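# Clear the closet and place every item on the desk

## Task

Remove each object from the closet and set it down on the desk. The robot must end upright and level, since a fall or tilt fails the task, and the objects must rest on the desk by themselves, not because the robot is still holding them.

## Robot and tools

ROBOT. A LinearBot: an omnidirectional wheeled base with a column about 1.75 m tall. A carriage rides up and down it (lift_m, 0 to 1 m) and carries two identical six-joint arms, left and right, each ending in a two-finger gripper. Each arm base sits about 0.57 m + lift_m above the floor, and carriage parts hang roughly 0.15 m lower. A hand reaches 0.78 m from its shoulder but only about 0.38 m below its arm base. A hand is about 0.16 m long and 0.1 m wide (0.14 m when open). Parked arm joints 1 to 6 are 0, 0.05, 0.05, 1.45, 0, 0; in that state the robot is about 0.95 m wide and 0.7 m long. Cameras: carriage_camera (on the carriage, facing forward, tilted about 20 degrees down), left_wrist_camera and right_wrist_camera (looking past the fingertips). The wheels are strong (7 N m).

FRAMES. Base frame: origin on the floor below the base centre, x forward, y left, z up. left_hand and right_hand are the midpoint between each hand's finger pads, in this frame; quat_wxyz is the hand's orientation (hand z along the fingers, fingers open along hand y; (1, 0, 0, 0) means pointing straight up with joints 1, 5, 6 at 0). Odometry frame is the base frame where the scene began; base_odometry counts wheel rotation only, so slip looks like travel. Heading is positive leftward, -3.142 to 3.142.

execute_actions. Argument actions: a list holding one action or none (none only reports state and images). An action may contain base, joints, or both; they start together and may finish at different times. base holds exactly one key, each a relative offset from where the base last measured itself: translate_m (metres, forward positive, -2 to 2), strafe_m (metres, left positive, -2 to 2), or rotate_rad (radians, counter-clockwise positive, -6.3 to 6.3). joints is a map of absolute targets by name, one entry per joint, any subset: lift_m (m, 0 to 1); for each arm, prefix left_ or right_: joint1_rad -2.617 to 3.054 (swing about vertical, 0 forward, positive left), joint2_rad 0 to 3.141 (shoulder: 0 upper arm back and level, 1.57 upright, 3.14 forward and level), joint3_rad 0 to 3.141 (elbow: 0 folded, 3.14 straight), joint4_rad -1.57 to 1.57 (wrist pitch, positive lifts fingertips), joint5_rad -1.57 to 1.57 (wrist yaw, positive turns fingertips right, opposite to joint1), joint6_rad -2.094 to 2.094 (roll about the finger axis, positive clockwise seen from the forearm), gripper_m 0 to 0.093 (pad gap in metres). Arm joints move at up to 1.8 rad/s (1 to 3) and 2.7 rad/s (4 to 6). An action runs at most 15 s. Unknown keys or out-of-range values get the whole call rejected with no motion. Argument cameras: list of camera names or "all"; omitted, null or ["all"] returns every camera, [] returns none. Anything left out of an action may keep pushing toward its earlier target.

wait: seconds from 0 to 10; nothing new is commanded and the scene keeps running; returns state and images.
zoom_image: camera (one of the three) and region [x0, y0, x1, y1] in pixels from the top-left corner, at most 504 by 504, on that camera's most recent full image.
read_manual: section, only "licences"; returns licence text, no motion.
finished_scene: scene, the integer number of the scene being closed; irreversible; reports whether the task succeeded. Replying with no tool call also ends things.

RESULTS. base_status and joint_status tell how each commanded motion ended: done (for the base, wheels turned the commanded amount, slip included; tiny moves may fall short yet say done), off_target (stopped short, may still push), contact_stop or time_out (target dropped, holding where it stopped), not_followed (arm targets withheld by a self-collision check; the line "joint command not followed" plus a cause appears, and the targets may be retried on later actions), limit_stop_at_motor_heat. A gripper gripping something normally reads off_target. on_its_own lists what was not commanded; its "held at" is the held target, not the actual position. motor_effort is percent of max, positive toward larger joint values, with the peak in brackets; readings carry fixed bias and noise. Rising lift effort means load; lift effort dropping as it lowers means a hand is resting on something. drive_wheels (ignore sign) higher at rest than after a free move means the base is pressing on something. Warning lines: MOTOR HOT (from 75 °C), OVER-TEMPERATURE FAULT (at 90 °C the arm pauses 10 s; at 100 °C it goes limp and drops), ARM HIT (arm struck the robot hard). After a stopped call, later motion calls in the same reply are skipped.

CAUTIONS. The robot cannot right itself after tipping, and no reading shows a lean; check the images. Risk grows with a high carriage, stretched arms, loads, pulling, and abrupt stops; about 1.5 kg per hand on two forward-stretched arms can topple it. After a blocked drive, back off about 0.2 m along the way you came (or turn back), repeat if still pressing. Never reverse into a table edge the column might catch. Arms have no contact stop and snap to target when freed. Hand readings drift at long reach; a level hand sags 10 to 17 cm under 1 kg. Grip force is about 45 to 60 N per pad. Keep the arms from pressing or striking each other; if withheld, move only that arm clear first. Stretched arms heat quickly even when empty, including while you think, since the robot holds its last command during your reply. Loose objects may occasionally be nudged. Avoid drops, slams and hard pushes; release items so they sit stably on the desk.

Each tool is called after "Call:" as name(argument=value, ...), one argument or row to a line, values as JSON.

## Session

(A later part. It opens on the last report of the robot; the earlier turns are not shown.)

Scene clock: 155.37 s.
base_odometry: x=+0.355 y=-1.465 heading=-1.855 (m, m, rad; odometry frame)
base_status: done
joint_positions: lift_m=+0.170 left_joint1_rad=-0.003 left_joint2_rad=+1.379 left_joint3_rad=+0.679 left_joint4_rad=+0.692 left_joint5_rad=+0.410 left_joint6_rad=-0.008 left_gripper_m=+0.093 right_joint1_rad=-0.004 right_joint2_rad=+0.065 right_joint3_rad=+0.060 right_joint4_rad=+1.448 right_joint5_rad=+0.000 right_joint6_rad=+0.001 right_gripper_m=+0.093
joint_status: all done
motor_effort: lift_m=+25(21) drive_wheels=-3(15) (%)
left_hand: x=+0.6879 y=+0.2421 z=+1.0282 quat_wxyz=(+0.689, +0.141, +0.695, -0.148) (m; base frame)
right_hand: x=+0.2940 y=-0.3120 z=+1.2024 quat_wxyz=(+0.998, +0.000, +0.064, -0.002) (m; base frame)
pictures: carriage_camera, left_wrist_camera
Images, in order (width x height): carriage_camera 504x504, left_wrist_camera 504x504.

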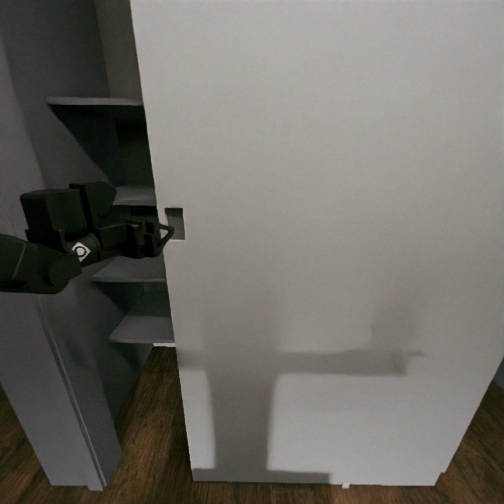

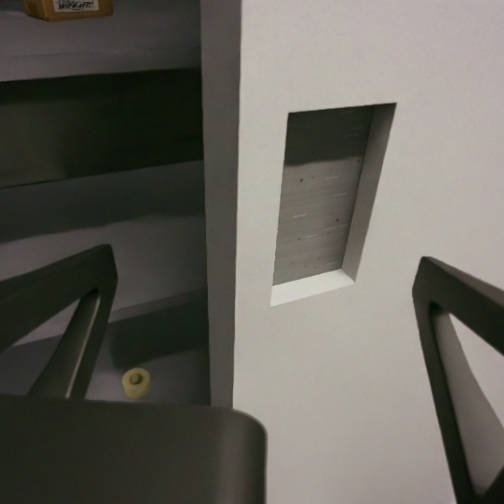

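Call:
execute_actions(
  actions=[
    {"base":{"strafe_m":0.05},"joints":{"left_joint5_rad":0.05,"left_gripper_m":0}},
  ],
  cameras=[],
)

Call:
execute_actions(
  actions=[
    {"base":{"translate_m":0.15}},
  ],
  cameras=["carriage_camera"],
)

Call:
execute_actions(
  actions=[
    {"base":{"strafe_m":-0.55},"joints":{"left_joint5_rad":0.1}},
  ],
  cameras=["carriage_camera","left_wrist_camera"],
)

Scene clock: 158.13 s.
base_odometry: x=+0.403 y=-1.479 heading=-1.856 (m, m, rad; odometry frame)
base_status: done
joint_positions: lift_m=+0.170 left_joint1_rad=-0.002 left_joint2_rad=+1.379 left_joint3_rad=+0.679 left_joint4_rad=+0.693 left_joint5_rad=+0.055 left_joint6_rad=-0.008 left_gripper_m=+0.000 right_joint1_rad=-0.004 right_joint2_rad=+0.065 right_joint3_rad=+0.060 right_joint4_rad=+1.448 right_joint5_rad=+0.000 right_joint6_rad=+0.001 right_gripper_m=+0.093
joint_status: all done
motor_effort: lift_m=+22(21) drive_wheels=+0(12) (%)
left_hand: x=+0.7020 y=+0.3015 z=+1.0283 quat_wxyz=(+0.704, +0.017, +0.709, -0.023) (m; base frame)
right_hand: x=+0.2940 y=-0.3120 z=+1.2024 quat_wxyz=(+0.998, +0.000, +0.064, -0.002) (m; base frame)
pictures: none
No camera images: the call's "cameras" was empty. Leave "cameras" out to get every camera's image.

Scene clock: 159.97 s.
base_odometry: x=+0.360 y=-1.623 heading=-1.856 (m, m, rad; odometry frame)
base_status: done
joint_positions: lift_m=+0.170 left_joint1_rad=-0.002 left_joint2_rad=+1.379 left_joint3_rad=+0.679 left_joint4_rad=+0.696 left_joint5_rad=+0.055 left_joint6_rad=-0.008 left_gripper_m=+0.000 right_joint1_rad=-0.004 right_joint2_rad=+0.065 right_joint3_rad=+0.060 right_joint4_rad=+1.448 right_joint5_rad=+0.000 right_joint6_rad=+0.001 right_gripper_m=+0.093
joint_status: not commanded
motor_effort: lift_m=+21(25) drive_wheels=-5(10) (%)
left_hand: x=+0.7020 y=+0.3015 z=+1.0290 quat_wxyz=(+0.705, +0.017, +0.708, -0.023) (m; base frame)
right_hand: x=+0.2940 y=-0.3120 z=+1.2024 quat_wxyz=(+0.998, +0.000, +0.064, -0.002) (m; base frame)
pictures: carriage_camera
Images, in order (width x height): carriage_camera 504x504.

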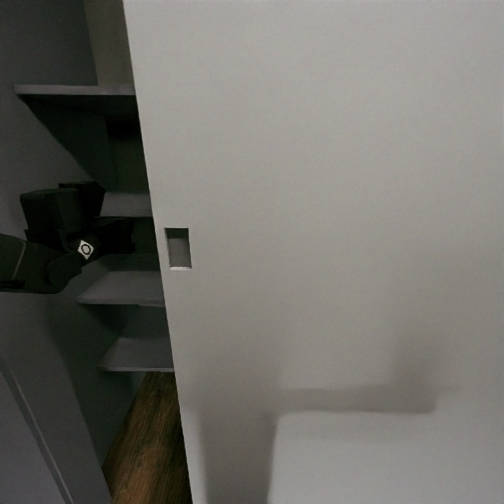

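Scene clock: 163.23 s.
base_odometry: x=-0.168 y=-1.469 heading=-1.856 (m, m, rad; odometry frame)
base_status: done
joint_positions: lift_m=+0.170 left_joint1_rad=+0.002 left_joint2_rad=+1.404 left_joint3_rad=+0.704 left_joint4_rad=+0.715 left_joint5_rad=+0.094 left_joint6_rad=-0.025 left_gripper_m=+0.000 right_joint1_rad=-0.004 right_joint2_rad=+0.065 right_joint3_rad=+0.060 right_joint4_rad=+1.449 right_joint5_rad=+0.000 right_joint6_rad=+0.001 right_gripper_m=+0.093
joint_status: all done
motor_effort: lift_m=+25(20) drive_wheels=-3(18) (%)
left_hand: x=+0.7081 y=+0.2968 z=+1.0345 quat_wxyz=(+0.711, +0.024, +0.702, -0.041) (m; base frame)
right_hand: x=+0.2939 y=-0.3119 z=+1.2024 quat_wxyz=(+0.998, +0.000, +0.064, -0.001) (m; base frame)
pictures: carriage_camera, left_wrist_camera
Images, in order (width x height): carriage_camera 504x504, left_wrist_camera 504x504.

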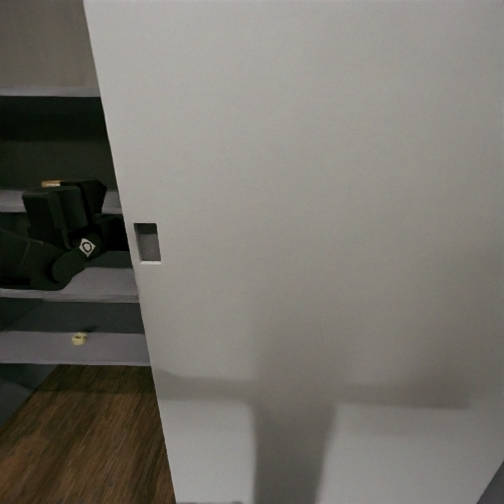

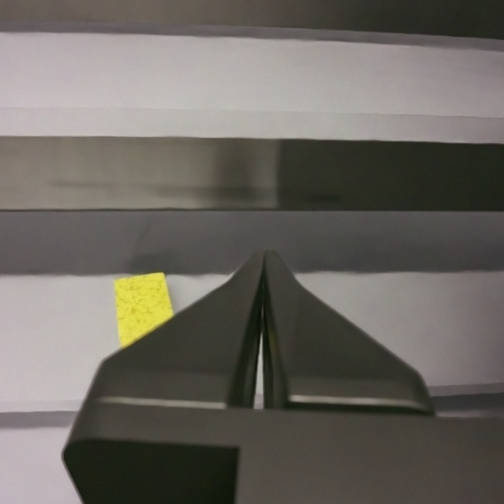

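Call:
execute_actions(
  actions=[
    {"base":{"strafe_m":-0.08},"joints":{"left_joint5_rad":0.1}},
  ],
  cameras=[],
)

Call:
execute_actions(
  actions=[
    {"base":{"translate_m":-0.25},"joints":{"left_joint2_rad":0.5,"left_joint3_rad":0.2,"left_joint4_rad":0.3,"left_gripper_m":0.093,"lift_m":0.5}},
  ],
  cameras=[],
)

Call:
execute_actions(
  actions=[
    {"base":{"strafe_m":0.62}},
  ],
  cameras=["carriage_camera"],
)

Scene clock: 166.53 s.
base_odometry: x=-0.225 y=-1.452 heading=-1.855 (m, m, rad; odometry frame)
base_status: strafe_m contact_stop (by the wheels' count: -0.060 of -0.080)
joint_positions: lift_m=+0.170 left_joint1_rad=+0.092 left_joint2_rad=+1.404 left_joint3_rad=+0.704 left_joint4_rad=+0.714 left_joint5_rad=-0.044 left_joint6_rad=+0.006 left_gripper_m=+0.000 right_joint1_rad=-0.004 right_joint2_rad=+0.065 right_joint3_rad=+0.060 right_joint4_rad=+1.449 right_joint5_rad=+0.001 right_joint6_rad=+0.001 right_gripper_m=+0.093
joint_status: left_joint5_rad off_target (ended at -0.044, target +0.100)
motor_effort: lift_m=+20(23) drive_wheels=+3(13) (%)
left_hand: x=+0.7061 y=+0.3605 z=+1.0342 quat_wxyz=(+0.710, -0.046, +0.701, +0.050) (m; base frame)
right_hand: x=+0.2939 y=-0.3121 z=+1.2024 quat_wxyz=(+0.998, +0.001, +0.064, -0.002) (m; base frame)
pictures: none
No camera images: the call's "cameras" was empty. Leave "cameras" out to get every camera's image.

not run: a stop came earlier in this reply.

not run: a stop came earlier in this reply.

Call:
execute_actions(
  actions=[
    {"base":{"strafe_m":0.12},"joints":{"left_joint5_rad":0.1}},
  ],
  cameras=[],
)

Call:
execute_actions(
  actions=[
    {"base":{"translate_m":-0.25},"joints":{"left_joint2_rad":0.5,"left_joint3_rad":0.2,"left_joint4_rad":0.3,"left_gripper_m":0.093,"lift_m":0.5}},
  ],
  cameras=[],
)

Call:
execute_actions(
  actions=[
    {"base":{"strafe_m":0.55}},
  ],
  cameras=["carriage_camera"],
)

Scene clock: 169.93 s.
base_odometry: x=-0.110 y=-1.486 heading=-1.855 (m, m, rad; odometry frame)
base_status: done
joint_positions: lift_m=+0.170 left_joint1_rad=+0.014 left_joint2_rad=+1.404 left_joint3_rad=+0.704 left_joint4_rad=+0.714 left_joint5_rad=+0.092 left_joint6_rad=-0.001 left_gripper_m=+0.000 right_joint1_rad=-0.004 right_joint2_rad=+0.065 right_joint3_rad=+0.060 right_joint4_rad=+1.449 right_joint5_rad=+0.001 right_joint6_rad=+0.001 right_gripper_m=+0.093
joint_status: all done
motor_effort: lift_m=+25(23) drive_wheels=+4(15) (%)
left_hand: x=+0.7083 y=+0.3021 z=+1.0342 quat_wxyz=(+0.711, +0.028, +0.702, -0.028) (m; base frame)
right_hand: x=+0.2939 y=-0.3121 z=+1.2024 quat_wxyz=(+0.998, +0.001, +0.064, -0.002) (m; base frame)
pictures: none
No camera images: the call's "cameras" was empty. Leave "cameras" out to get every camera's image.

Scene clock: 172.23 s.
base_odometry: x=-0.040 y=-1.246 heading=-1.855 (m, m, rad; odometry frame)
base_status: done
joint_positions: lift_m=+0.500 left_joint1_rad=+0.014 left_joint2_rad=+0.514 left_joint3_rad=+0.222 left_joint4_rad=+0.311 left_joint5_rad=+0.094 left_joint6_rad=-0.002 left_gripper_m=+0.093 right_joint1_rad=-0.004 right_joint2_rad=+0.065 right_joint3_rad=+0.060 right_joint4_rad=+1.450 right_joint5_rad=+0.001 right_joint6_rad=+0.001 right_gripper_m=+0.093
joint_status: all done
motor_effort: lift_m=+21(26) drive_wheels=-2(12) (%)
left_hand: x=+0.5481 y=+0.2996 z=+1.3340 quat_wxyz=(+0.713, +0.028, +0.700, -0.029) (m; base frame)
right_hand: x=+0.2936 y=-0.3121 z=+1.5325 quat_wxyz=(+0.998, +0.000, +0.063, -0.002) (m; base frame)
pictures: none
No camera images: the call's "cameras" was empty. Leave "cameras" out to get every camera's image.

Scene clock: 175.60 s.
base_odometry: x=+0.488 y=-1.400 heading=-1.855 (m, m, rad; odometry frame)
base_status: done
joint_positions: lift_m=+0.500 left_joint1_rad=+0.014 left_joint2_rad=+0.514 left_joint3_rad=+0.222 left_joint4_rad=+0.311 left_joint5_rad=+0.094 left_joint6_rad=-0.002 left_gripper_m=+0.093 right_joint1_rad=-0.004 right_joint2_rad=+0.065 right_joint3_rad=+0.060 right_joint4_rad=+1.450 right_joint5_rad=+0.001 right_joint6_rad=+0.001 right_gripper_m=+0.093
joint_status: not commanded
motor_effort: lift_m=+18(25) drive_wheels=-4(9) (%)
left_hand: x=+0.5480 y=+0.2996 z=+1.3340 quat_wxyz=(+0.713, +0.028, +0.700, -0.029) (m; base frame)
right_hand: x=+0.2936 y=-0.3121 z=+1.5325 quat_wxyz=(+0.998, +0.000, +0.063, -0.002) (m; base frame)
pictures: carriage_camera
Images, in order (width x height): carriage_camera 504x504.

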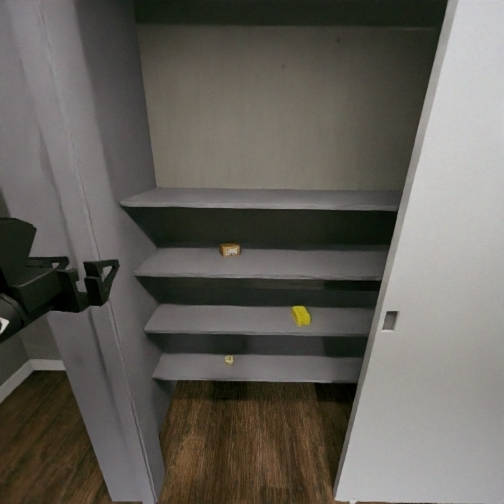

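Call:
execute_actions(
  actions=[
    {"base":{"strafe_m":0.04},"joints":{"left_joint2_rad":0.05,"left_joint3_rad":0.05,"left_joint4_rad":1.45,"left_joint5_rad":0,"lift_m":0.05,"right_joint2_rad":2.2,"right_joint3_rad":1.2,"right_joint4_rad":0.7,"right_joint5_rad":-0.05}},
  ],
  cameras=[],
)

Call:
execute_actions(
  actions=[
    {"base":{"translate_m":0.36}},
  ],
  cameras=["carriage_camera","right_wrist_camera"],
)

Scene clock: 184.37 s.
base_odometry: x=+0.526 y=-1.411 heading=-1.855 (m, m, rad; odometry frame)
base_status: done
joint_positions: lift_m=+0.050 left_joint1_rad=+0.014 left_joint2_rad=+0.065 left_joint3_rad=+0.059 left_joint4_rad=+1.442 left_joint5_rad=+0.004 left_joint6_rad=-0.002 left_gripper_m=+0.093 right_joint1_rad=-0.004 right_joint2_rad=+2.188 right_joint3_rad=+1.205 right_joint4_rad=+0.700 right_joint5_rad=-0.046 right_joint6_rad=+0.001 right_gripper_m=+0.093
joint_status: all done
motor_effort: lift_m=+21(24) drive_wheels=-2(9) (%)
left_hand: x=+0.2958 y=+0.3116 z=+1.0819 quat_wxyz=(+0.998, +0.002, +0.068, +0.006) (m; base frame)
right_hand: x=+0.8552 y=-0.3062 z=+0.7386 quat_wxyz=(+0.600, -0.012, +0.800, +0.017) (m; base frame)
pictures: none
No camera images: the call's "cameras" was empty. Leave "cameras" out to get every camera's image.

Scene clock: 187.07 s.
base_odometry: x=+0.426 y=-1.757 heading=-1.854 (m, m, rad; odometry frame)
base_status: done
joint_positions: lift_m=+0.050 left_joint1_rad=+0.014 left_joint2_rad=+0.065 left_joint3_rad=+0.059 left_joint4_rad=+1.442 left_joint5_rad=+0.004 left_joint6_rad=-0.002 left_gripper_m=+0.093 right_joint1_rad=-0.004 right_joint2_rad=+2.188 right_joint3_rad=+1.205 right_joint4_rad=+0.707 right_joint5_rad=-0.046 right_joint6_rad=+0.001 right_gripper_m=+0.093
joint_status: not commanded
motor_effort: lift_m=+22(24) drive_wheels=-6(12) (%)
left_hand: x=+0.2956 y=+0.3116 z=+1.0819 quat_wxyz=(+0.998, +0.002, +0.067, +0.006) (m; base frame)
right_hand: x=+0.8557 y=-0.3062 z=+0.7404 quat_wxyz=(+0.603, -0.012, +0.797, +0.017) (m; base frame)
pictures: carriage_camera, right_wrist_camera
Images, in order (width x height): carriage_camera 504x504, right_wrist_camera 504x504.

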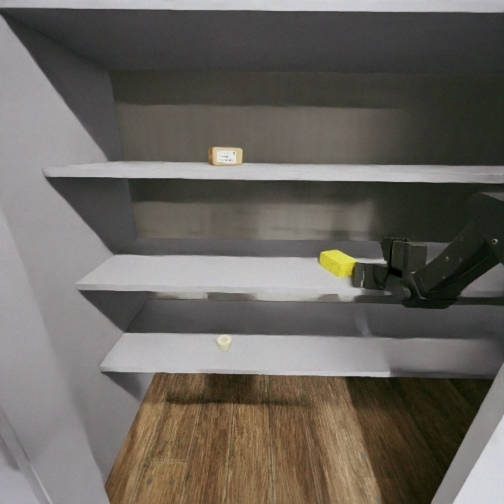

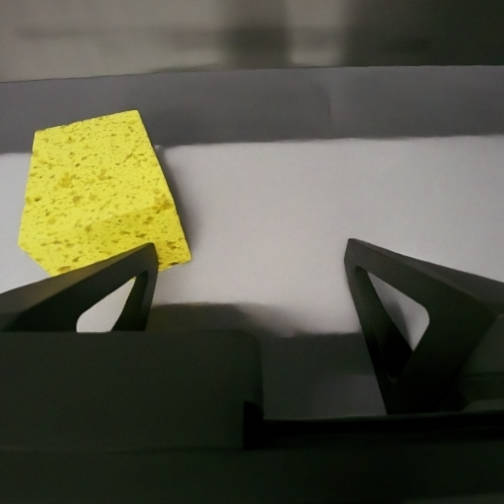

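Call:
execute_actions(
  actions=[
    {"base":{"translate_m":-0.03},"joints":{"right_joint5_rad":-0.3,"right_joint1_rad":0.05,"lift_m":0.06}},
  ],
  cameras=["carriage_camera","right_wrist_camera"],
)

Scene clock: 190.93 s.
base_odometry: x=+0.434 y=-1.728 heading=-1.854 (m, m, rad; odometry frame)
base_status: done
joint_positions: lift_m=+0.060 left_joint1_rad=+0.014 left_joint2_rad=+0.065 left_joint3_rad=+0.059 left_joint4_rad=+1.445 left_joint5_rad=+0.004 left_joint6_rad=-0.002 left_gripper_m=+0.093 right_joint1_rad=+0.054 right_joint2_rad=+2.190 right_joint3_rad=+1.205 right_joint4_rad=+0.711 right_joint5_rad=-0.295 right_joint6_rad=+0.001 right_gripper_m=+0.093
joint_status: all done
motor_effort: lift_m=+23(27) drive_wheels=-3(16) (%)
left_hand: x=+0.2950 y=+0.3116 z=+1.0921 quat_wxyz=(+0.998, +0.001, +0.066, +0.006) (m; base frame)
right_hand: x=+0.8454 y=-0.2302 z=+0.7524 quat_wxyz=(+0.594, -0.110, +0.786, +0.134) (m; base frame)
pictures: carriage_camera, right_wrist_camera
Images, in order (width x height): carriage_camera 504x504, right_wrist_camera 504x504.

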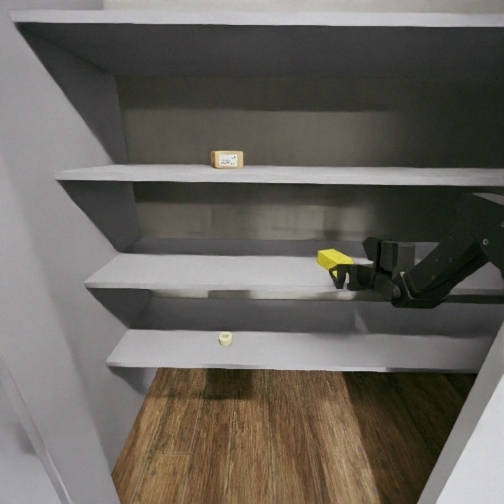

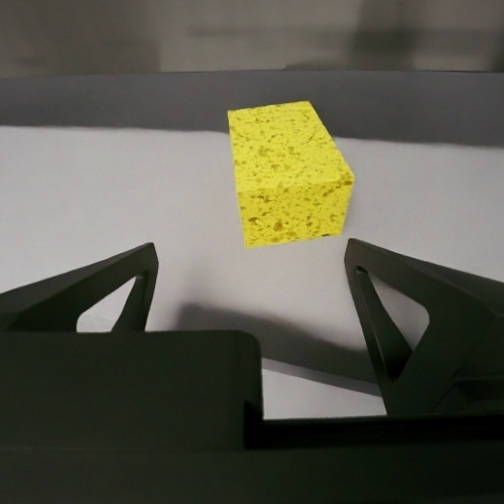

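Call:
execute_actions(
  actions=[
    {"base":{"translate_m":0.08}},
  ],
  cameras=["carriage_camera","right_wrist_camera"],
)

Scene clock: 193.27 s.
base_odometry: x=+0.412 y=-1.805 heading=-1.853 (m, m, rad; odometry frame)
base_status: done
joint_positions: lift_m=+0.060 left_joint1_rad=+0.014 left_joint2_rad=+0.065 left_joint3_rad=+0.059 left_joint4_rad=+1.445 left_joint5_rad=+0.004 left_joint6_rad=-0.002 left_gripper_m=+0.093 right_joint1_rad=+0.054 right_joint2_rad=+2.190 right_joint3_rad=+1.205 right_joint4_rad=+0.711 right_joint5_rad=-0.295 right_joint6_rad=+0.001 right_gripper_m=+0.093
joint_status: not commanded
motor_effort: lift_m=+22(24) drive_wheels=+2(11) (%)
left_hand: x=+0.2950 y=+0.3116 z=+1.0921 quat_wxyz=(+0.998, +0.001, +0.066, +0.006) (m; base frame)
right_hand: x=+0.8453 y=-0.2302 z=+0.7522 quat_wxyz=(+0.594, -0.110, +0.786, +0.134) (m; base frame)
pictures: carriage_camera, right_wrist_camera
Images, in order (width x height): carriage_camera 504x504, right_wrist_camera 504x504.

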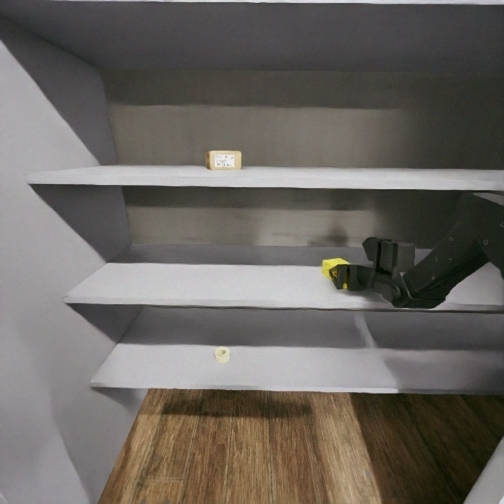

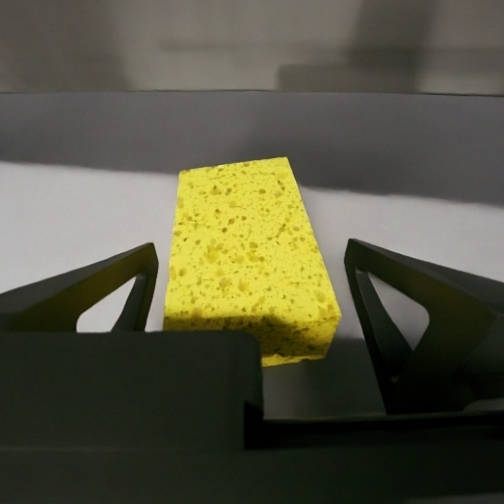

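Call:
execute_actions(
  actions=[
    {"joints":{"lift_m":0.04}},
  ],
  cameras=["right_wrist_camera"],
)

Call:
execute_actions(
  actions=[
    {"joints":{"right_gripper_m":0.03}},
  ],
  cameras=["right_wrist_camera"],
)

Scene clock: 195.93 s.
base_odometry: x=+0.412 y=-1.805 heading=-1.853 (m, m, rad; odometry frame)
base_status: not commanded
joint_positions: lift_m=+0.040 left_joint1_rad=+0.014 left_joint2_rad=+0.065 left_joint3_rad=+0.059 left_joint4_rad=+1.445 left_joint5_rad=+0.004 left_joint6_rad=-0.002 left_gripper_m=+0.093 right_joint1_rad=+0.054 right_joint2_rad=+2.188 right_joint3_rad=+1.205 right_joint4_rad=+0.752 right_joint5_rad=-0.295 right_joint6_rad=-0.010 right_gripper_m=+0.093
joint_status: all done
motor_effort: lift_m=+25(22) drive_wheels=+2(2) (%)
left_hand: x=+0.2950 y=+0.3117 z=+1.0721 quat_wxyz=(+0.998, +0.001, +0.066, +0.006) (m; base frame)
right_hand: x=+0.8478 y=-0.2301 z=+0.7428 quat_wxyz=(+0.611, -0.116, +0.772, +0.129) (m; base frame)
pictures: right_wrist_camera
Images, in order (width x height): right_wrist_camera 504x504.

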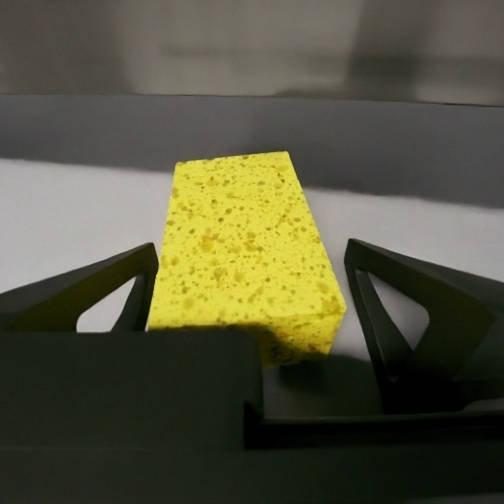

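Scene clock: 196.57 s.
base_odometry: x=+0.412 y=-1.805 heading=-1.853 (m, m, rad; odometry frame)
base_status: not commanded
joint_positions: lift_m=+0.040 left_joint1_rad=+0.014 left_joint2_rad=+0.065 left_joint3_rad=+0.059 left_joint4_rad=+1.445 left_joint5_rad=+0.004 left_joint6_rad=-0.002 left_gripper_m=+0.093 right_joint1_rad=+0.054 right_joint2_rad=+2.188 right_joint3_rad=+1.205 right_joint4_rad=+0.750 right_joint5_rad=-0.295 right_joint6_rad=-0.010 right_gripper_m=+0.059
joint_status: right_gripper_m off_target (ended at +0.059, target +0.030)
motor_effort: lift_m=+24(22) drive_wheels=+2(2) (%)
left_hand: x=+0.2950 y=+0.3117 z=+1.0721 quat_wxyz=(+0.998, +0.001, +0.066, +0.006) (m; base frame)
right_hand: x=+0.8477 y=-0.2301 z=+0.7424 quat_wxyz=(+0.611, -0.116, +0.773, +0.129) (m; base frame)
pictures: right_wrist_camera
Images, in order (width x height): right_wrist_camera 504x504.

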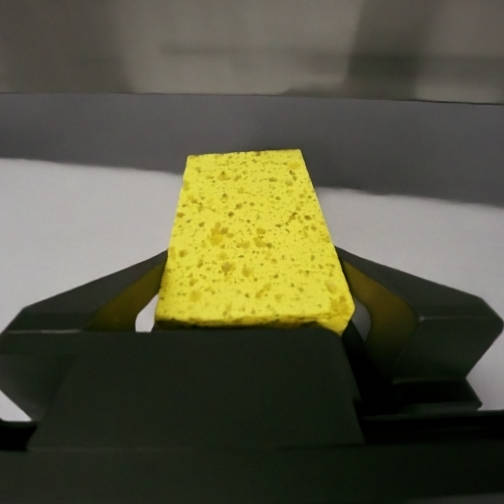

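Call:
execute_actions(
  actions=[
    {"joints":{"lift_m":0.08}},
  ],
  cameras=[],
)

Call:
execute_actions(
  actions=[
    {"base":{"translate_m":-0.2}},
  ],
  cameras=[],
)

Call:
execute_actions(
  actions=[
    {"joints":{"right_joint1_rad":0,"right_joint2_rad":0.05,"right_joint3_rad":0.05,"right_joint4_rad":1.3,"right_joint5_rad":0}},
  ],
  cameras=[],
)

Call:
execute_actions(
  actions=[
    {"joints":{"lift_m":0.03,"left_joint1_rad":-0.34,"left_joint2_rad":3.0,"left_joint3_rad":1.82,"left_joint4_rad":0.68,"left_joint5_rad":0.05}},
  ],
)

Scene clock: 203.83 s.
base_odometry: x=+0.412 y=-1.805 heading=-1.853 (m, m, rad; odometry frame)
base_status: not commanded
joint_positions: lift_m=+0.080 left_joint1_rad=+0.014 left_joint2_rad=+0.065 left_joint3_rad=+0.059 left_joint4_rad=+1.446 left_joint5_rad=+0.003 left_joint6_rad=-0.002 left_gripper_m=+0.093 right_joint1_rad=+0.054 right_joint2_rad=+2.188 right_joint3_rad=+1.205 right_joint4_rad=+0.716 right_joint5_rad=-0.296 right_joint6_rad=-0.010 right_gripper_m=+0.059
joint_status: all done
motor_effort: lift_m=+19(29) drive_wheels=+2(5) (%)
left_hand: x=+0.2949 y=+0.3118 z=+1.1122 quat_wxyz=(+0.998, +0.001, +0.066, +0.006) (m; base frame)
right_hand: x=+0.8457 y=-0.2301 z=+0.7747 quat_wxyz=(+0.597, -0.114, +0.783, +0.130) (m; base frame)
pictures: none
No camera images: the call's "cameras" was empty. Leave "cameras" out to get every camera's image.

Scene clock: 206.00 s.
base_odometry: x=+0.468 y=-1.613 heading=-1.853 (m, m, rad; odometry frame)
base_status: done
joint_positions: lift_m=+0.080 left_joint1_rad=+0.014 left_joint2_rad=+0.065 left_joint3_rad=+0.059 left_joint4_rad=+1.446 left_joint5_rad=+0.003 left_joint6_rad=-0.002 left_gripper_m=+0.093 right_joint1_rad=+0.054 right_joint2_rad=+2.188 right_joint3_rad=+1.205 right_joint4_rad=+0.712 right_joint5_rad=-0.296 right_joint6_rad=-0.010 right_gripper_m=+0.059
joint_status: not commanded
motor_effort: lift_m=+23(24) drive_wheels=-3(15) (%)
left_hand: x=+0.2949 y=+0.3118 z=+1.1122 quat_wxyz=(+0.998, +0.001, +0.066, +0.006) (m; base frame)
right_hand: x=+0.8454 y=-0.2302 z=+0.7738 quat_wxyz=(+0.596, -0.114, +0.784, +0.130) (m; base frame)
pictures: none
No camera images: the call's "cameras" was empty. Leave "cameras" out to get every camera's image.

Scene clock: 208.07 s.
base_odometry: x=+0.468 y=-1.613 heading=-1.853 (m, m, rad; odometry frame)
base_status: not commanded
joint_positions: lift_m=+0.080 left_joint1_rad=+0.014 left_joint2_rad=+0.065 left_joint3_rad=+0.059 left_joint4_rad=+1.446 left_joint5_rad=+0.003 left_joint6_rad=-0.002 left_gripper_m=+0.093 right_joint1_rad=-0.004 right_joint2_rad=+0.067 right_joint3_rad=+0.066 right_joint4_rad=+1.306 right_joint5_rad=-0.004 right_joint6_rad=-0.009 right_gripper_m=+0.059
joint_status: all done
motor_effort: lift_m=+21(25) drive_wheels=-2(3) (%)
left_hand: x=+0.2949 y=+0.3118 z=+1.1122 quat_wxyz=(+0.998, +0.001, +0.066, +0.006) (m; base frame)
right_hand: x=+0.3269 y=-0.3114 z=+1.1074 quat_wxyz=(+0.991, -0.002, +0.132, -0.006) (m; base frame)
pictures: none
No camera images: the call's "cameras" was empty. Leave "cameras" out to get every camera's image.

Scene clock: 210.60 s.
base_odometry: x=+0.468 y=-1.613 heading=-1.853 (m, m, rad; odometry frame)
base_status: not commanded
joint_positions: lift_m=+0.030 left_joint1_rad=-0.341 left_joint2_rad=+2.801 left_joint3_rad=+1.902 left_joint4_rad=+1.152 left_joint5_rad=+0.038 left_joint6_rad=+0.112 left_gripper_m=+0.093 right_joint1_rad=-0.004 right_joint2_rad=+0.067 right_joint3_rad=+0.062 right_joint4_rad=+1.302 right_joint5_rad=-0.004 right_joint6_rad=-0.009 right_gripper_m=+0.059
joint_status: left_joint2_rad off_target (ended at +2.801, target +3.000); left_joint3_rad off_target (ended at +1.902, target +1.820); left_joint4_rad off_target (ended at +1.153, target +0.680); the others done
motor_effort: lift_m=+21(23) drive_wheels=-4(6) (%)
left_hand: x=+0.9242 y=+0.0697 z=+0.7385 quat_wxyz=(+0.784, +0.152, +0.593, -0.102) (m; base frame)
right_hand: x=+0.3289 y=-0.3115 z=+1.0561 quat_wxyz=(+0.991, -0.002, +0.136, -0.006) (m; base frame)
pictures: carriage_camera, left_wrist_camera, right_wrist_camera
Images, in order (width x height): carriage_camera 504x504, left_wrist_camera 504x504, right_wrist_camera 504x504.

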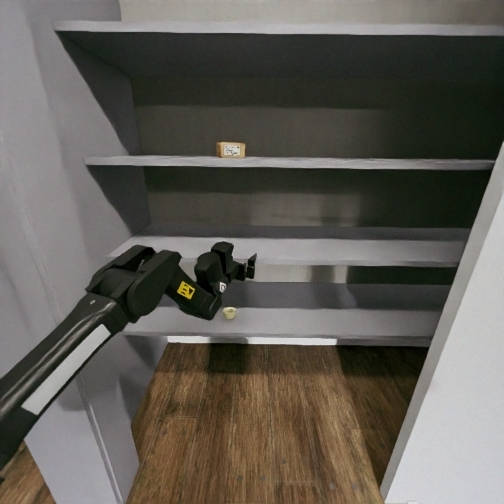

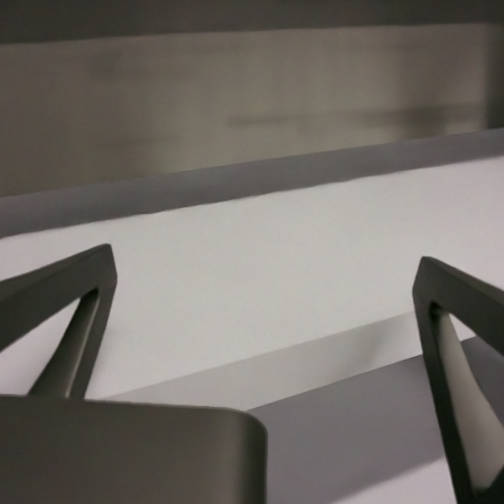

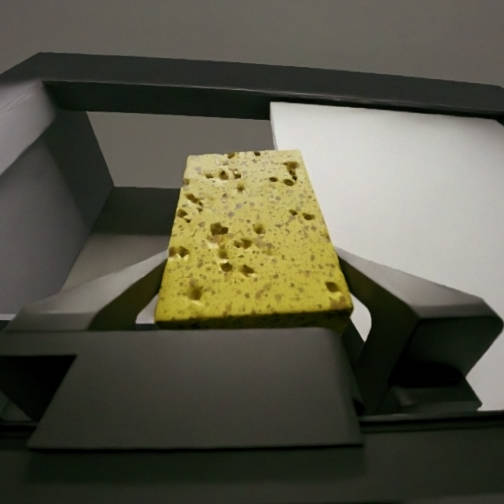

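Call:
execute_actions(
  actions=[
    {"base":{"translate_m":-0.12},"joints":{"left_joint2_rad":2.75,"left_joint3_rad":1.85,"left_joint4_rad":1.15}},
  ],
  cameras=[],
)

Call:
execute_actions(
  actions=[
    {"joints":{"lift_m":0.05,"left_joint2_rad":3.0,"left_joint3_rad":1.82,"left_joint4_rad":0.68,"left_joint6_rad":0}},
  ],
  cameras=[],
)

Call:
execute_actions(
  actions=[
    {"base":{"translate_m":0.2}},
  ],
  cameras=["carriage_camera","left_wrist_camera"],
)

Scene clock: 214.60 s.
base_odometry: x=+0.502 y=-1.497 heading=-1.853 (m, m, rad; odometry frame)
base_status: done
joint_positions: lift_m=+0.030 left_joint1_rad=-0.341 left_joint2_rad=+2.761 left_joint3_rad=+1.875 left_joint4_rad=+1.159 left_joint5_rad=+0.046 left_joint6_rad=-0.001 left_gripper_m=+0.093 right_joint1_rad=-0.004 right_joint2_rad=+0.067 right_joint3_rad=+0.062 right_joint4_rad=+1.302 right_joint5_rad=-0.004 right_joint6_rad=-0.009 right_gripper_m=+0.059
joint_status: all done
motor_effort: lift_m=+23(21) drive_wheels=-2(10) (%)
left_hand: x=+0.9208 y=+0.0694 z=+0.7554 quat_wxyz=(+0.783, +0.120, +0.592, -0.149) (m; base frame)
right_hand: x=+0.3290 y=-0.3115 z=+1.0561 quat_wxyz=(+0.991, -0.002, +0.136, -0.006) (m; base frame)
pictures: none
No camera images: the call's "cameras" was empty. Leave "cameras" out to get every camera's image.

Scene clock: 215.67 s.
base_odometry: x=+0.502 y=-1.497 heading=-1.853 (m, m, rad; odometry frame)
base_status: not commanded
joint_positions: lift_m=+0.050 left_joint1_rad=-0.341 left_joint2_rad=+3.011 left_joint3_rad=+1.820 left_joint4_rad=+0.673 left_joint5_rad=+0.046 left_joint6_rad=+0.001 left_gripper_m=+0.093 right_joint1_rad=-0.004 right_joint2_rad=+0.067 right_joint3_rad=+0.062 right_joint4_rad=+1.301 right_joint5_rad=-0.003 right_joint6_rad=-0.009 right_gripper_m=+0.059
joint_status: all done
motor_effort: lift_m=+25(27) drive_wheels=-2(2) (%)
left_hand: x=+0.8629 y=+0.0899 z=+0.4702 quat_wxyz=(+0.492, +0.159, +0.850, -0.105) (m; base frame)
right_hand: x=+0.3291 y=-0.3116 z=+1.0759 quat_wxyz=(+0.991, -0.002, +0.137, -0.006) (m; base frame)
pictures: none
No camera images: the call's "cameras" was empty. Leave "cameras" out to get every camera's image.

Scene clock: 217.73 s.
base_odometry: x=+0.446 y=-1.690 heading=-1.853 (m, m, rad; odometry frame)
base_status: done
joint_positions: lift_m=+0.050 left_joint1_rad=-0.341 left_joint2_rad=+3.011 left_joint3_rad=+1.820 left_joint4_rad=+0.675 left_joint5_rad=+0.046 left_joint6_rad=+0.001 left_gripper_m=+0.093 right_joint1_rad=-0.004 right_joint2_rad=+0.067 right_joint3_rad=+0.062 right_joint4_rad=+1.301 right_joint5_rad=-0.003 right_joint6_rad=-0.009 right_gripper_m=+0.059
joint_status: not commanded
motor_effort: lift_m=+23(22) drive_wheels=-6(12) (%)
left_hand: x=+0.8632 y=+0.0898 z=+0.4707 quat_wxyz=(+0.493, +0.159, +0.849, -0.105) (m; base frame)
right_hand: x=+0.3291 y=-0.3116 z=+1.0759 quat_wxyz=(+0.991, -0.002, +0.137, -0.006) (m; base frame)
pictures: carriage_camera, left_wrist_camera
Images, in order (width x height): carriage_camera 504x504, left_wrist_camera 504x504.

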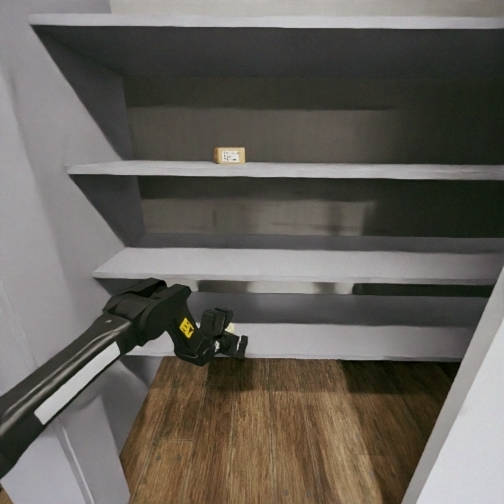

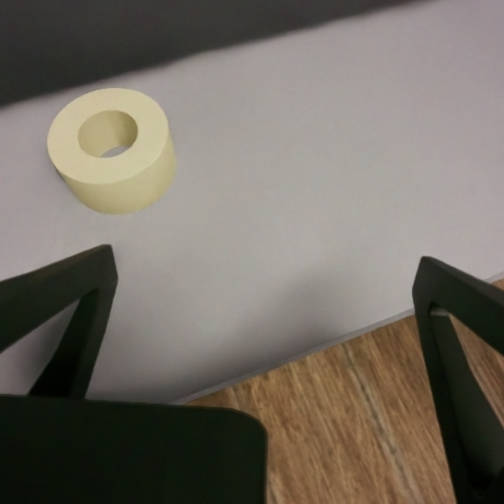

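Call:
execute_actions(
  actions=[
    {"base":{"translate_m":0.07},"joints":{"left_joint1_rad":-0.28,"lift_m":0.06}},
  ],
  cameras=["left_wrist_camera"],
)

Scene clock: 219.97 s.
base_odometry: x=+0.427 y=-1.757 heading=-1.852 (m, m, rad; odometry frame)
base_status: done
joint_positions: lift_m=+0.060 left_joint1_rad=-0.277 left_joint2_rad=+2.997 left_joint3_rad=+1.820 left_joint4_rad=+0.685 left_joint5_rad=+0.049 left_joint6_rad=+0.001 left_gripper_m=+0.093 right_joint1_rad=-0.004 right_joint2_rad=+0.067 right_joint3_rad=+0.062 right_joint4_rad=+1.300 right_joint5_rad=-0.002 right_joint6_rad=-0.009 right_gripper_m=+0.059
joint_status: all done
motor_effort: lift_m=+22(28) drive_wheels=-4(10) (%)
left_hand: x=+0.8808 y=+0.1270 z=+0.4912 quat_wxyz=(+0.506, +0.131, +0.848, -0.091) (m; base frame)
right_hand: x=+0.3293 y=-0.3118 z=+1.0859 quat_wxyz=(+0.991, -0.001, +0.137, -0.006) (m; base frame)
pictures: left_wrist_camera
Images, in order (width x height): left_wrist_camera 504x504.

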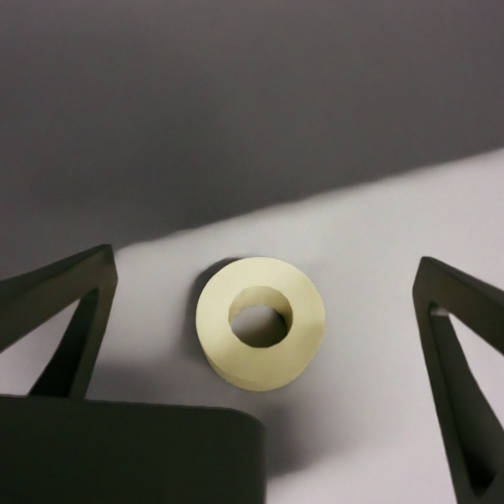

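Centred; lower.

Call:
execute_actions(
  actions=[
    {"joints":{"lift_m":0.025}},
  ],
  cameras=["left_wrist_camera"],
)

Scene clock: 221.33 s.
base_odometry: x=+0.427 y=-1.757 heading=-1.852 (m, m, rad; odometry frame)
base_status: not commanded
joint_positions: lift_m=+0.025 left_joint1_rad=-0.277 left_joint2_rad=+2.997 left_joint3_rad=+1.820 left_joint4_rad=+0.683 left_joint5_rad=+0.049 left_joint6_rad=+0.001 left_gripper_m=+0.093 right_joint1_rad=-0.004 right_joint2_rad=+0.067 right_joint3_rad=+0.062 right_joint4_rad=+1.300 right_joint5_rad=-0.002 right_joint6_rad=-0.009 right_gripper_m=+0.059
joint_status: all done
motor_effort: lift_m=+23(23) drive_wheels=+2(5) (%)
left_hand: x=+0.8808 y=+0.1270 z=+0.4561 quat_wxyz=(+0.505, +0.131, +0.848, -0.091) (m; base frame)
right_hand: x=+0.3293 y=-0.3118 z=+1.0508 quat_wxyz=(+0.991, -0.001, +0.137, -0.006) (m; base frame)
pictures: left_wrist_camera
Images, in order (width x height): left_wrist_camera 504x504.

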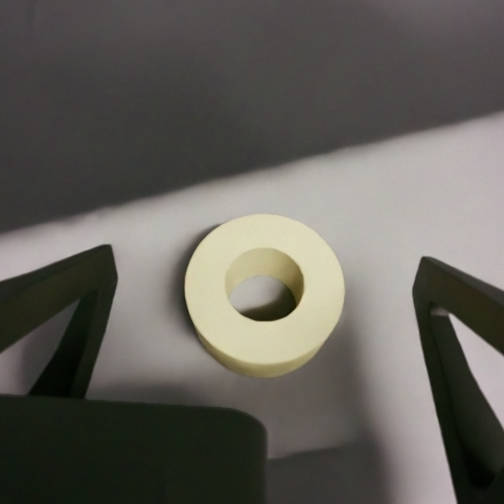

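Call:
execute_actions(
  actions=[
    {"joints":{"lift_m":0.0}},
  ],
  cameras=["left_wrist_camera"],
)

Call:
execute_actions(
  actions=[
    {"joints":{"left_gripper_m":0.02}},
  ],
  cameras=["left_wrist_camera"],
)

Scene clock: 222.83 s.
base_odometry: x=+0.427 y=-1.757 heading=-1.852 (m, m, rad; odometry frame)
base_status: not commanded
joint_positions: lift_m=+0.000 left_joint1_rad=-0.277 left_joint2_rad=+2.996 left_joint3_rad=+1.820 left_joint4_rad=+0.693 left_joint5_rad=+0.048 left_joint6_rad=+0.004 left_gripper_m=+0.093 right_joint1_rad=-0.004 right_joint2_rad=+0.067 right_joint3_rad=+0.062 right_joint4_rad=+1.299 right_joint5_rad=-0.002 right_joint6_rad=-0.009 right_gripper_m=+0.059
joint_status: all done
motor_effort: lift_m=+19(24) drive_wheels=+2(2) (%)
left_hand: x=+0.8820 y=+0.1268 z=+0.4335 quat_wxyz=(+0.509, +0.132, +0.845, -0.091) (m; base frame)
right_hand: x=+0.3298 y=-0.3118 z=+1.0256 quat_wxyz=(+0.990, -0.001, +0.138, -0.006) (m; base frame)
pictures: left_wrist_camera
Images, in order (width x height): left_wrist_camera 504x504.

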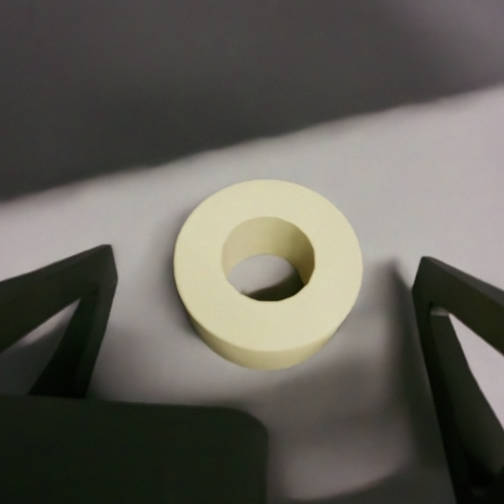

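Scene clock: 223.50 s.
base_odometry: x=+0.427 y=-1.757 heading=-1.852 (m, m, rad; odometry frame)
base_status: not commanded
joint_positions: lift_m=+0.000 left_joint1_rad=-0.277 left_joint2_rad=+2.996 left_joint3_rad=+1.820 left_joint4_rad=+0.693 left_joint5_rad=+0.049 left_joint6_rad=+0.004 left_gripper_m=+0.048 right_joint1_rad=-0.004 right_joint2_rad=+0.067 right_joint3_rad=+0.062 right_joint4_rad=+1.299 right_joint5_rad=-0.002 right_joint6_rad=-0.009 right_gripper_m=+0.059
joint_status: left_gripper_m off_target (ended at +0.048, target +0.020)
motor_effort: lift_m=+21(22) drive_wheels=+2(5) (%)
left_hand: x=+0.8820 y=+0.1268 z=+0.4335 quat_wxyz=(+0.509, +0.132, +0.845, -0.091) (m; base frame)
right_hand: x=+0.3298 y=-0.3118 z=+1.0256 quat_wxyz=(+0.990, -0.001, +0.138, -0.006) (m; base frame)
pictures: left_wrist_camera
Images, in order (width x height): left_wrist_camera 504x504.

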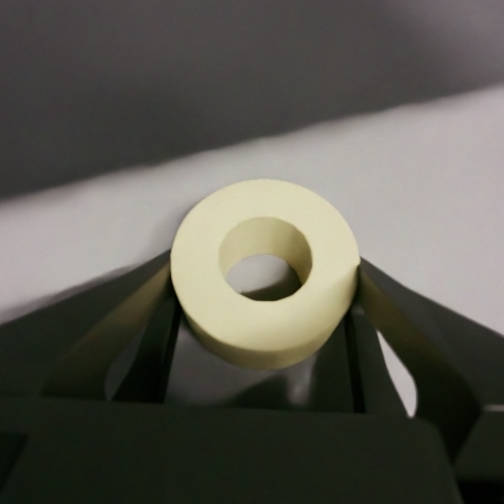

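Call:
execute_actions(
  actions=[
    {"joints":{"lift_m":0.04}},
  ],
  cameras=[],
)

Call:
execute_actions(
  actions=[
    {"base":{"translate_m":-0.6}},
  ],
  cameras=[],
)

Call:
execute_actions(
  actions=[
    {"base":{"translate_m":-0.9},"joints":{"lift_m":0.32,"left_joint1_rad":0,"left_joint2_rad":1.6,"left_joint3_rad":1.0,"left_joint4_rad":0.1,"right_joint2_rad":1.75,"right_joint3_rad":1.0,"right_joint4_rad":0.47}},
  ],
  cameras=["carriage_camera"],
)

Call:
execute_actions(
  actions=[
    {"base":{"strafe_m":-0.75}},
  ],
  cameras=[],
)

Call:
execute_actions(
  actions=[
    {"base":{"rotate_rad":3.14}},
  ],
)

Scene clock: 228.07 s.
base_odometry: x=+0.427 y=-1.757 heading=-1.852 (m, m, rad; odometry frame)
base_status: not commanded
joint_positions: lift_m=+0.040 left_joint1_rad=-0.277 left_joint2_rad=+2.991 left_joint3_rad=+1.820 left_joint4_rad=+0.686 left_joint5_rad=+0.049 left_joint6_rad=+0.004 left_gripper_m=+0.048 right_joint1_rad=-0.004 right_joint2_rad=+0.067 right_joint3_rad=+0.062 right_joint4_rad=+1.300 right_joint5_rad=-0.001 right_joint6_rad=-0.009 right_gripper_m=+0.059
joint_status: all done
motor_effort: lift_m=+23(28) drive_wheels=+2(5) (%)
left_hand: x=+0.8827 y=+0.1266 z=+0.4754 quat_wxyz=(+0.509, +0.132, +0.846, -0.091) (m; base frame)
right_hand: x=+0.3297 y=-0.3119 z=+1.0657 quat_wxyz=(+0.990, -0.001, +0.138, -0.007) (m; base frame)
pictures: none
No camera images: the call's "cameras" was empty. Leave "cameras" out to get every camera's image.

Scene clock: 231.43 s.
base_odometry: x=+0.594 y=-1.180 heading=-1.852 (m, m, rad; odometry frame)
base_status: done
joint_positions: lift_m=+0.040 left_joint1_rad=-0.277 left_joint2_rad=+2.991 left_joint3_rad=+1.820 left_joint4_rad=+0.685 left_joint5_rad=+0.049 left_joint6_rad=+0.004 left_gripper_m=+0.048 right_joint1_rad=-0.004 right_joint2_rad=+0.067 right_joint3_rad=+0.062 right_joint4_rad=+1.299 right_joint5_rad=-0.001 right_joint6_rad=-0.009 right_gripper_m=+0.059
joint_status: not commanded
motor_effort: lift_m=+17(20) drive_wheels=-3(17) (%)
left_hand: x=+0.8826 y=+0.1266 z=+0.4753 quat_wxyz=(+0.508, +0.132, +0.846, -0.091) (m; base frame)
right_hand: x=+0.3298 y=-0.3120 z=+1.0656 quat_wxyz=(+0.990, -0.001, +0.138, -0.007) (m; base frame)
pictures: none
No camera images: the call's "cameras" was empty. Leave "cameras" out to get every camera's image.

Scene clock: 235.50 s.
base_odometry: x=+0.844 y=-0.316 heading=-1.852 (m, m, rad; odometry frame)
base_status: done
joint_positions: lift_m=+0.320 left_joint1_rad=+0.005 left_joint2_rad=+1.592 left_joint3_rad=+1.025 left_joint4_rad=+0.113 left_joint5_rad=+0.045 left_joint6_rad=+0.004 left_gripper_m=+0.048 right_joint1_rad=-0.004 right_joint2_rad=+1.743 right_joint3_rad=+0.995 right_joint4_rad=+0.475 right_joint5_rad=-0.001 right_joint6_rad=-0.009 right_gripper_m=+0.059
joint_status: all done
motor_effort: lift_m=+25(25) drive_wheels=-3(13) (%)
left_hand: x=+0.7461 y=+0.3065 z=+1.1077 quat_wxyz=(+0.530, +0.012, +0.848, -0.017) (m; base frame)
right_hand: x=+0.7831 y=-0.3139 z=+1.1040 quat_wxyz=(+0.604, -0.002, +0.797, -0.004) (m; base frame)
pictures: carriage_camera
Images, in order (width x height): carriage_camera 504x504.

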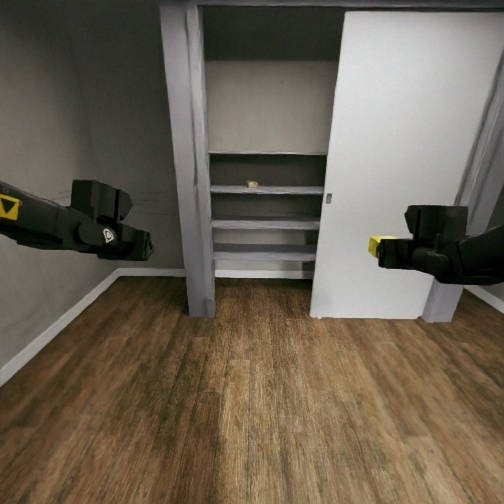

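Scene clock: 239.33 s.
base_odometry: x=+0.123 y=-0.107 heading=-1.852 (m, m, rad; odometry frame)
base_status: done
joint_positions: lift_m=+0.320 left_joint1_rad=+0.005 left_joint2_rad=+1.592 left_joint3_rad=+1.025 left_joint4_rad=+0.113 left_joint5_rad=+0.046 left_joint6_rad=+0.004 left_gripper_m=+0.048 right_joint1_rad=-0.003 right_joint2_rad=+1.743 right_joint3_rad=+0.995 right_joint4_rad=+0.475 right_joint5_rad=-0.001 right_joint6_rad=-0.009 right_gripper_m=+0.059
joint_status: not commanded
motor_effort: lift_m=+23(22) drive_wheels=-3(9) (%)
left_hand: x=+0.7460 y=+0.3061 z=+1.1076 quat_wxyz=(+0.529, +0.012, +0.848, -0.017) (m; base frame)
right_hand: x=+0.7831 y=-0.3131 z=+1.1040 quat_wxyz=(+0.604, -0.003, +0.797, -0.003) (m; base frame)
pictures: none
No camera images: the call's "cameras" was empty. Leave "cameras" out to get every camera's image.

Scene clock: 243.60 s.
base_odometry: x=+0.123 y=-0.107 heading=+1.287 (m, m, rad; odometry frame)
base_status: done
joint_positions: lift_m=+0.320 left_joint1_rad=+0.005 left_joint2_rad=+1.592 left_joint3_rad=+1.025 left_joint4_rad=+0.112 left_joint5_rad=+0.047 left_joint6_rad=+0.004 left_gripper_m=+0.048 right_joint1_rad=-0.003 right_joint2_rad=+1.743 right_joint3_rad=+0.995 right_joint4_rad=+0.475 right_joint5_rad=+0.001 right_joint6_rad=-0.009 right_gripper_m=+0.059
joint_status: not commanded
motor_effort: lift_m=+18(19) drive_wheels=+4(15) (%)
left_hand: x=+0.7460 y=+0.3059 z=+1.1074 quat_wxyz=(+0.529, +0.012, +0.848, -0.018) (m; base frame)
right_hand: x=+0.7831 y=-0.3133 z=+1.1040 quat_wxyz=(+0.604, -0.002, +0.797, -0.004) (m; base frame)
pictures: carriage_camera, left_wrist_camera, right_wrist_camera
Images, in order (width x height): carriage_camera 504x504, left_wrist_camera 504x504, right_wrist_camera 504x504.

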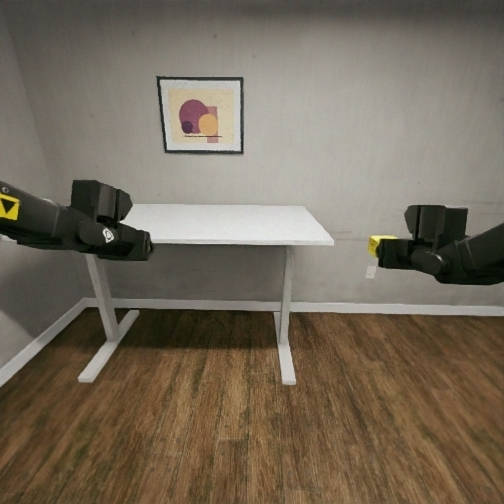

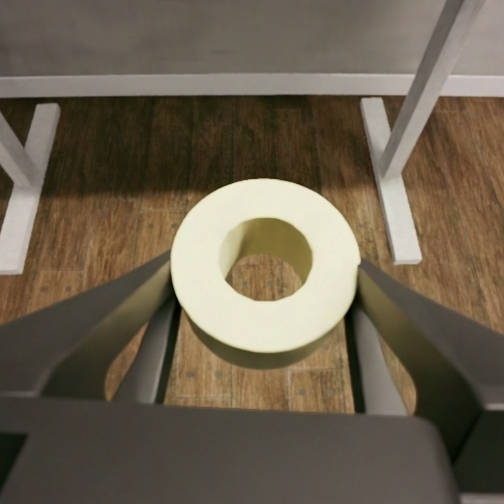

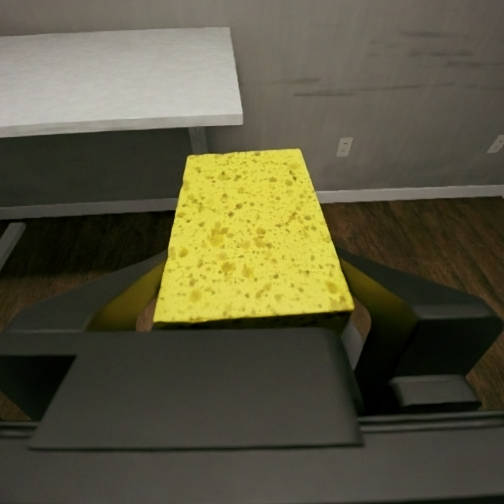

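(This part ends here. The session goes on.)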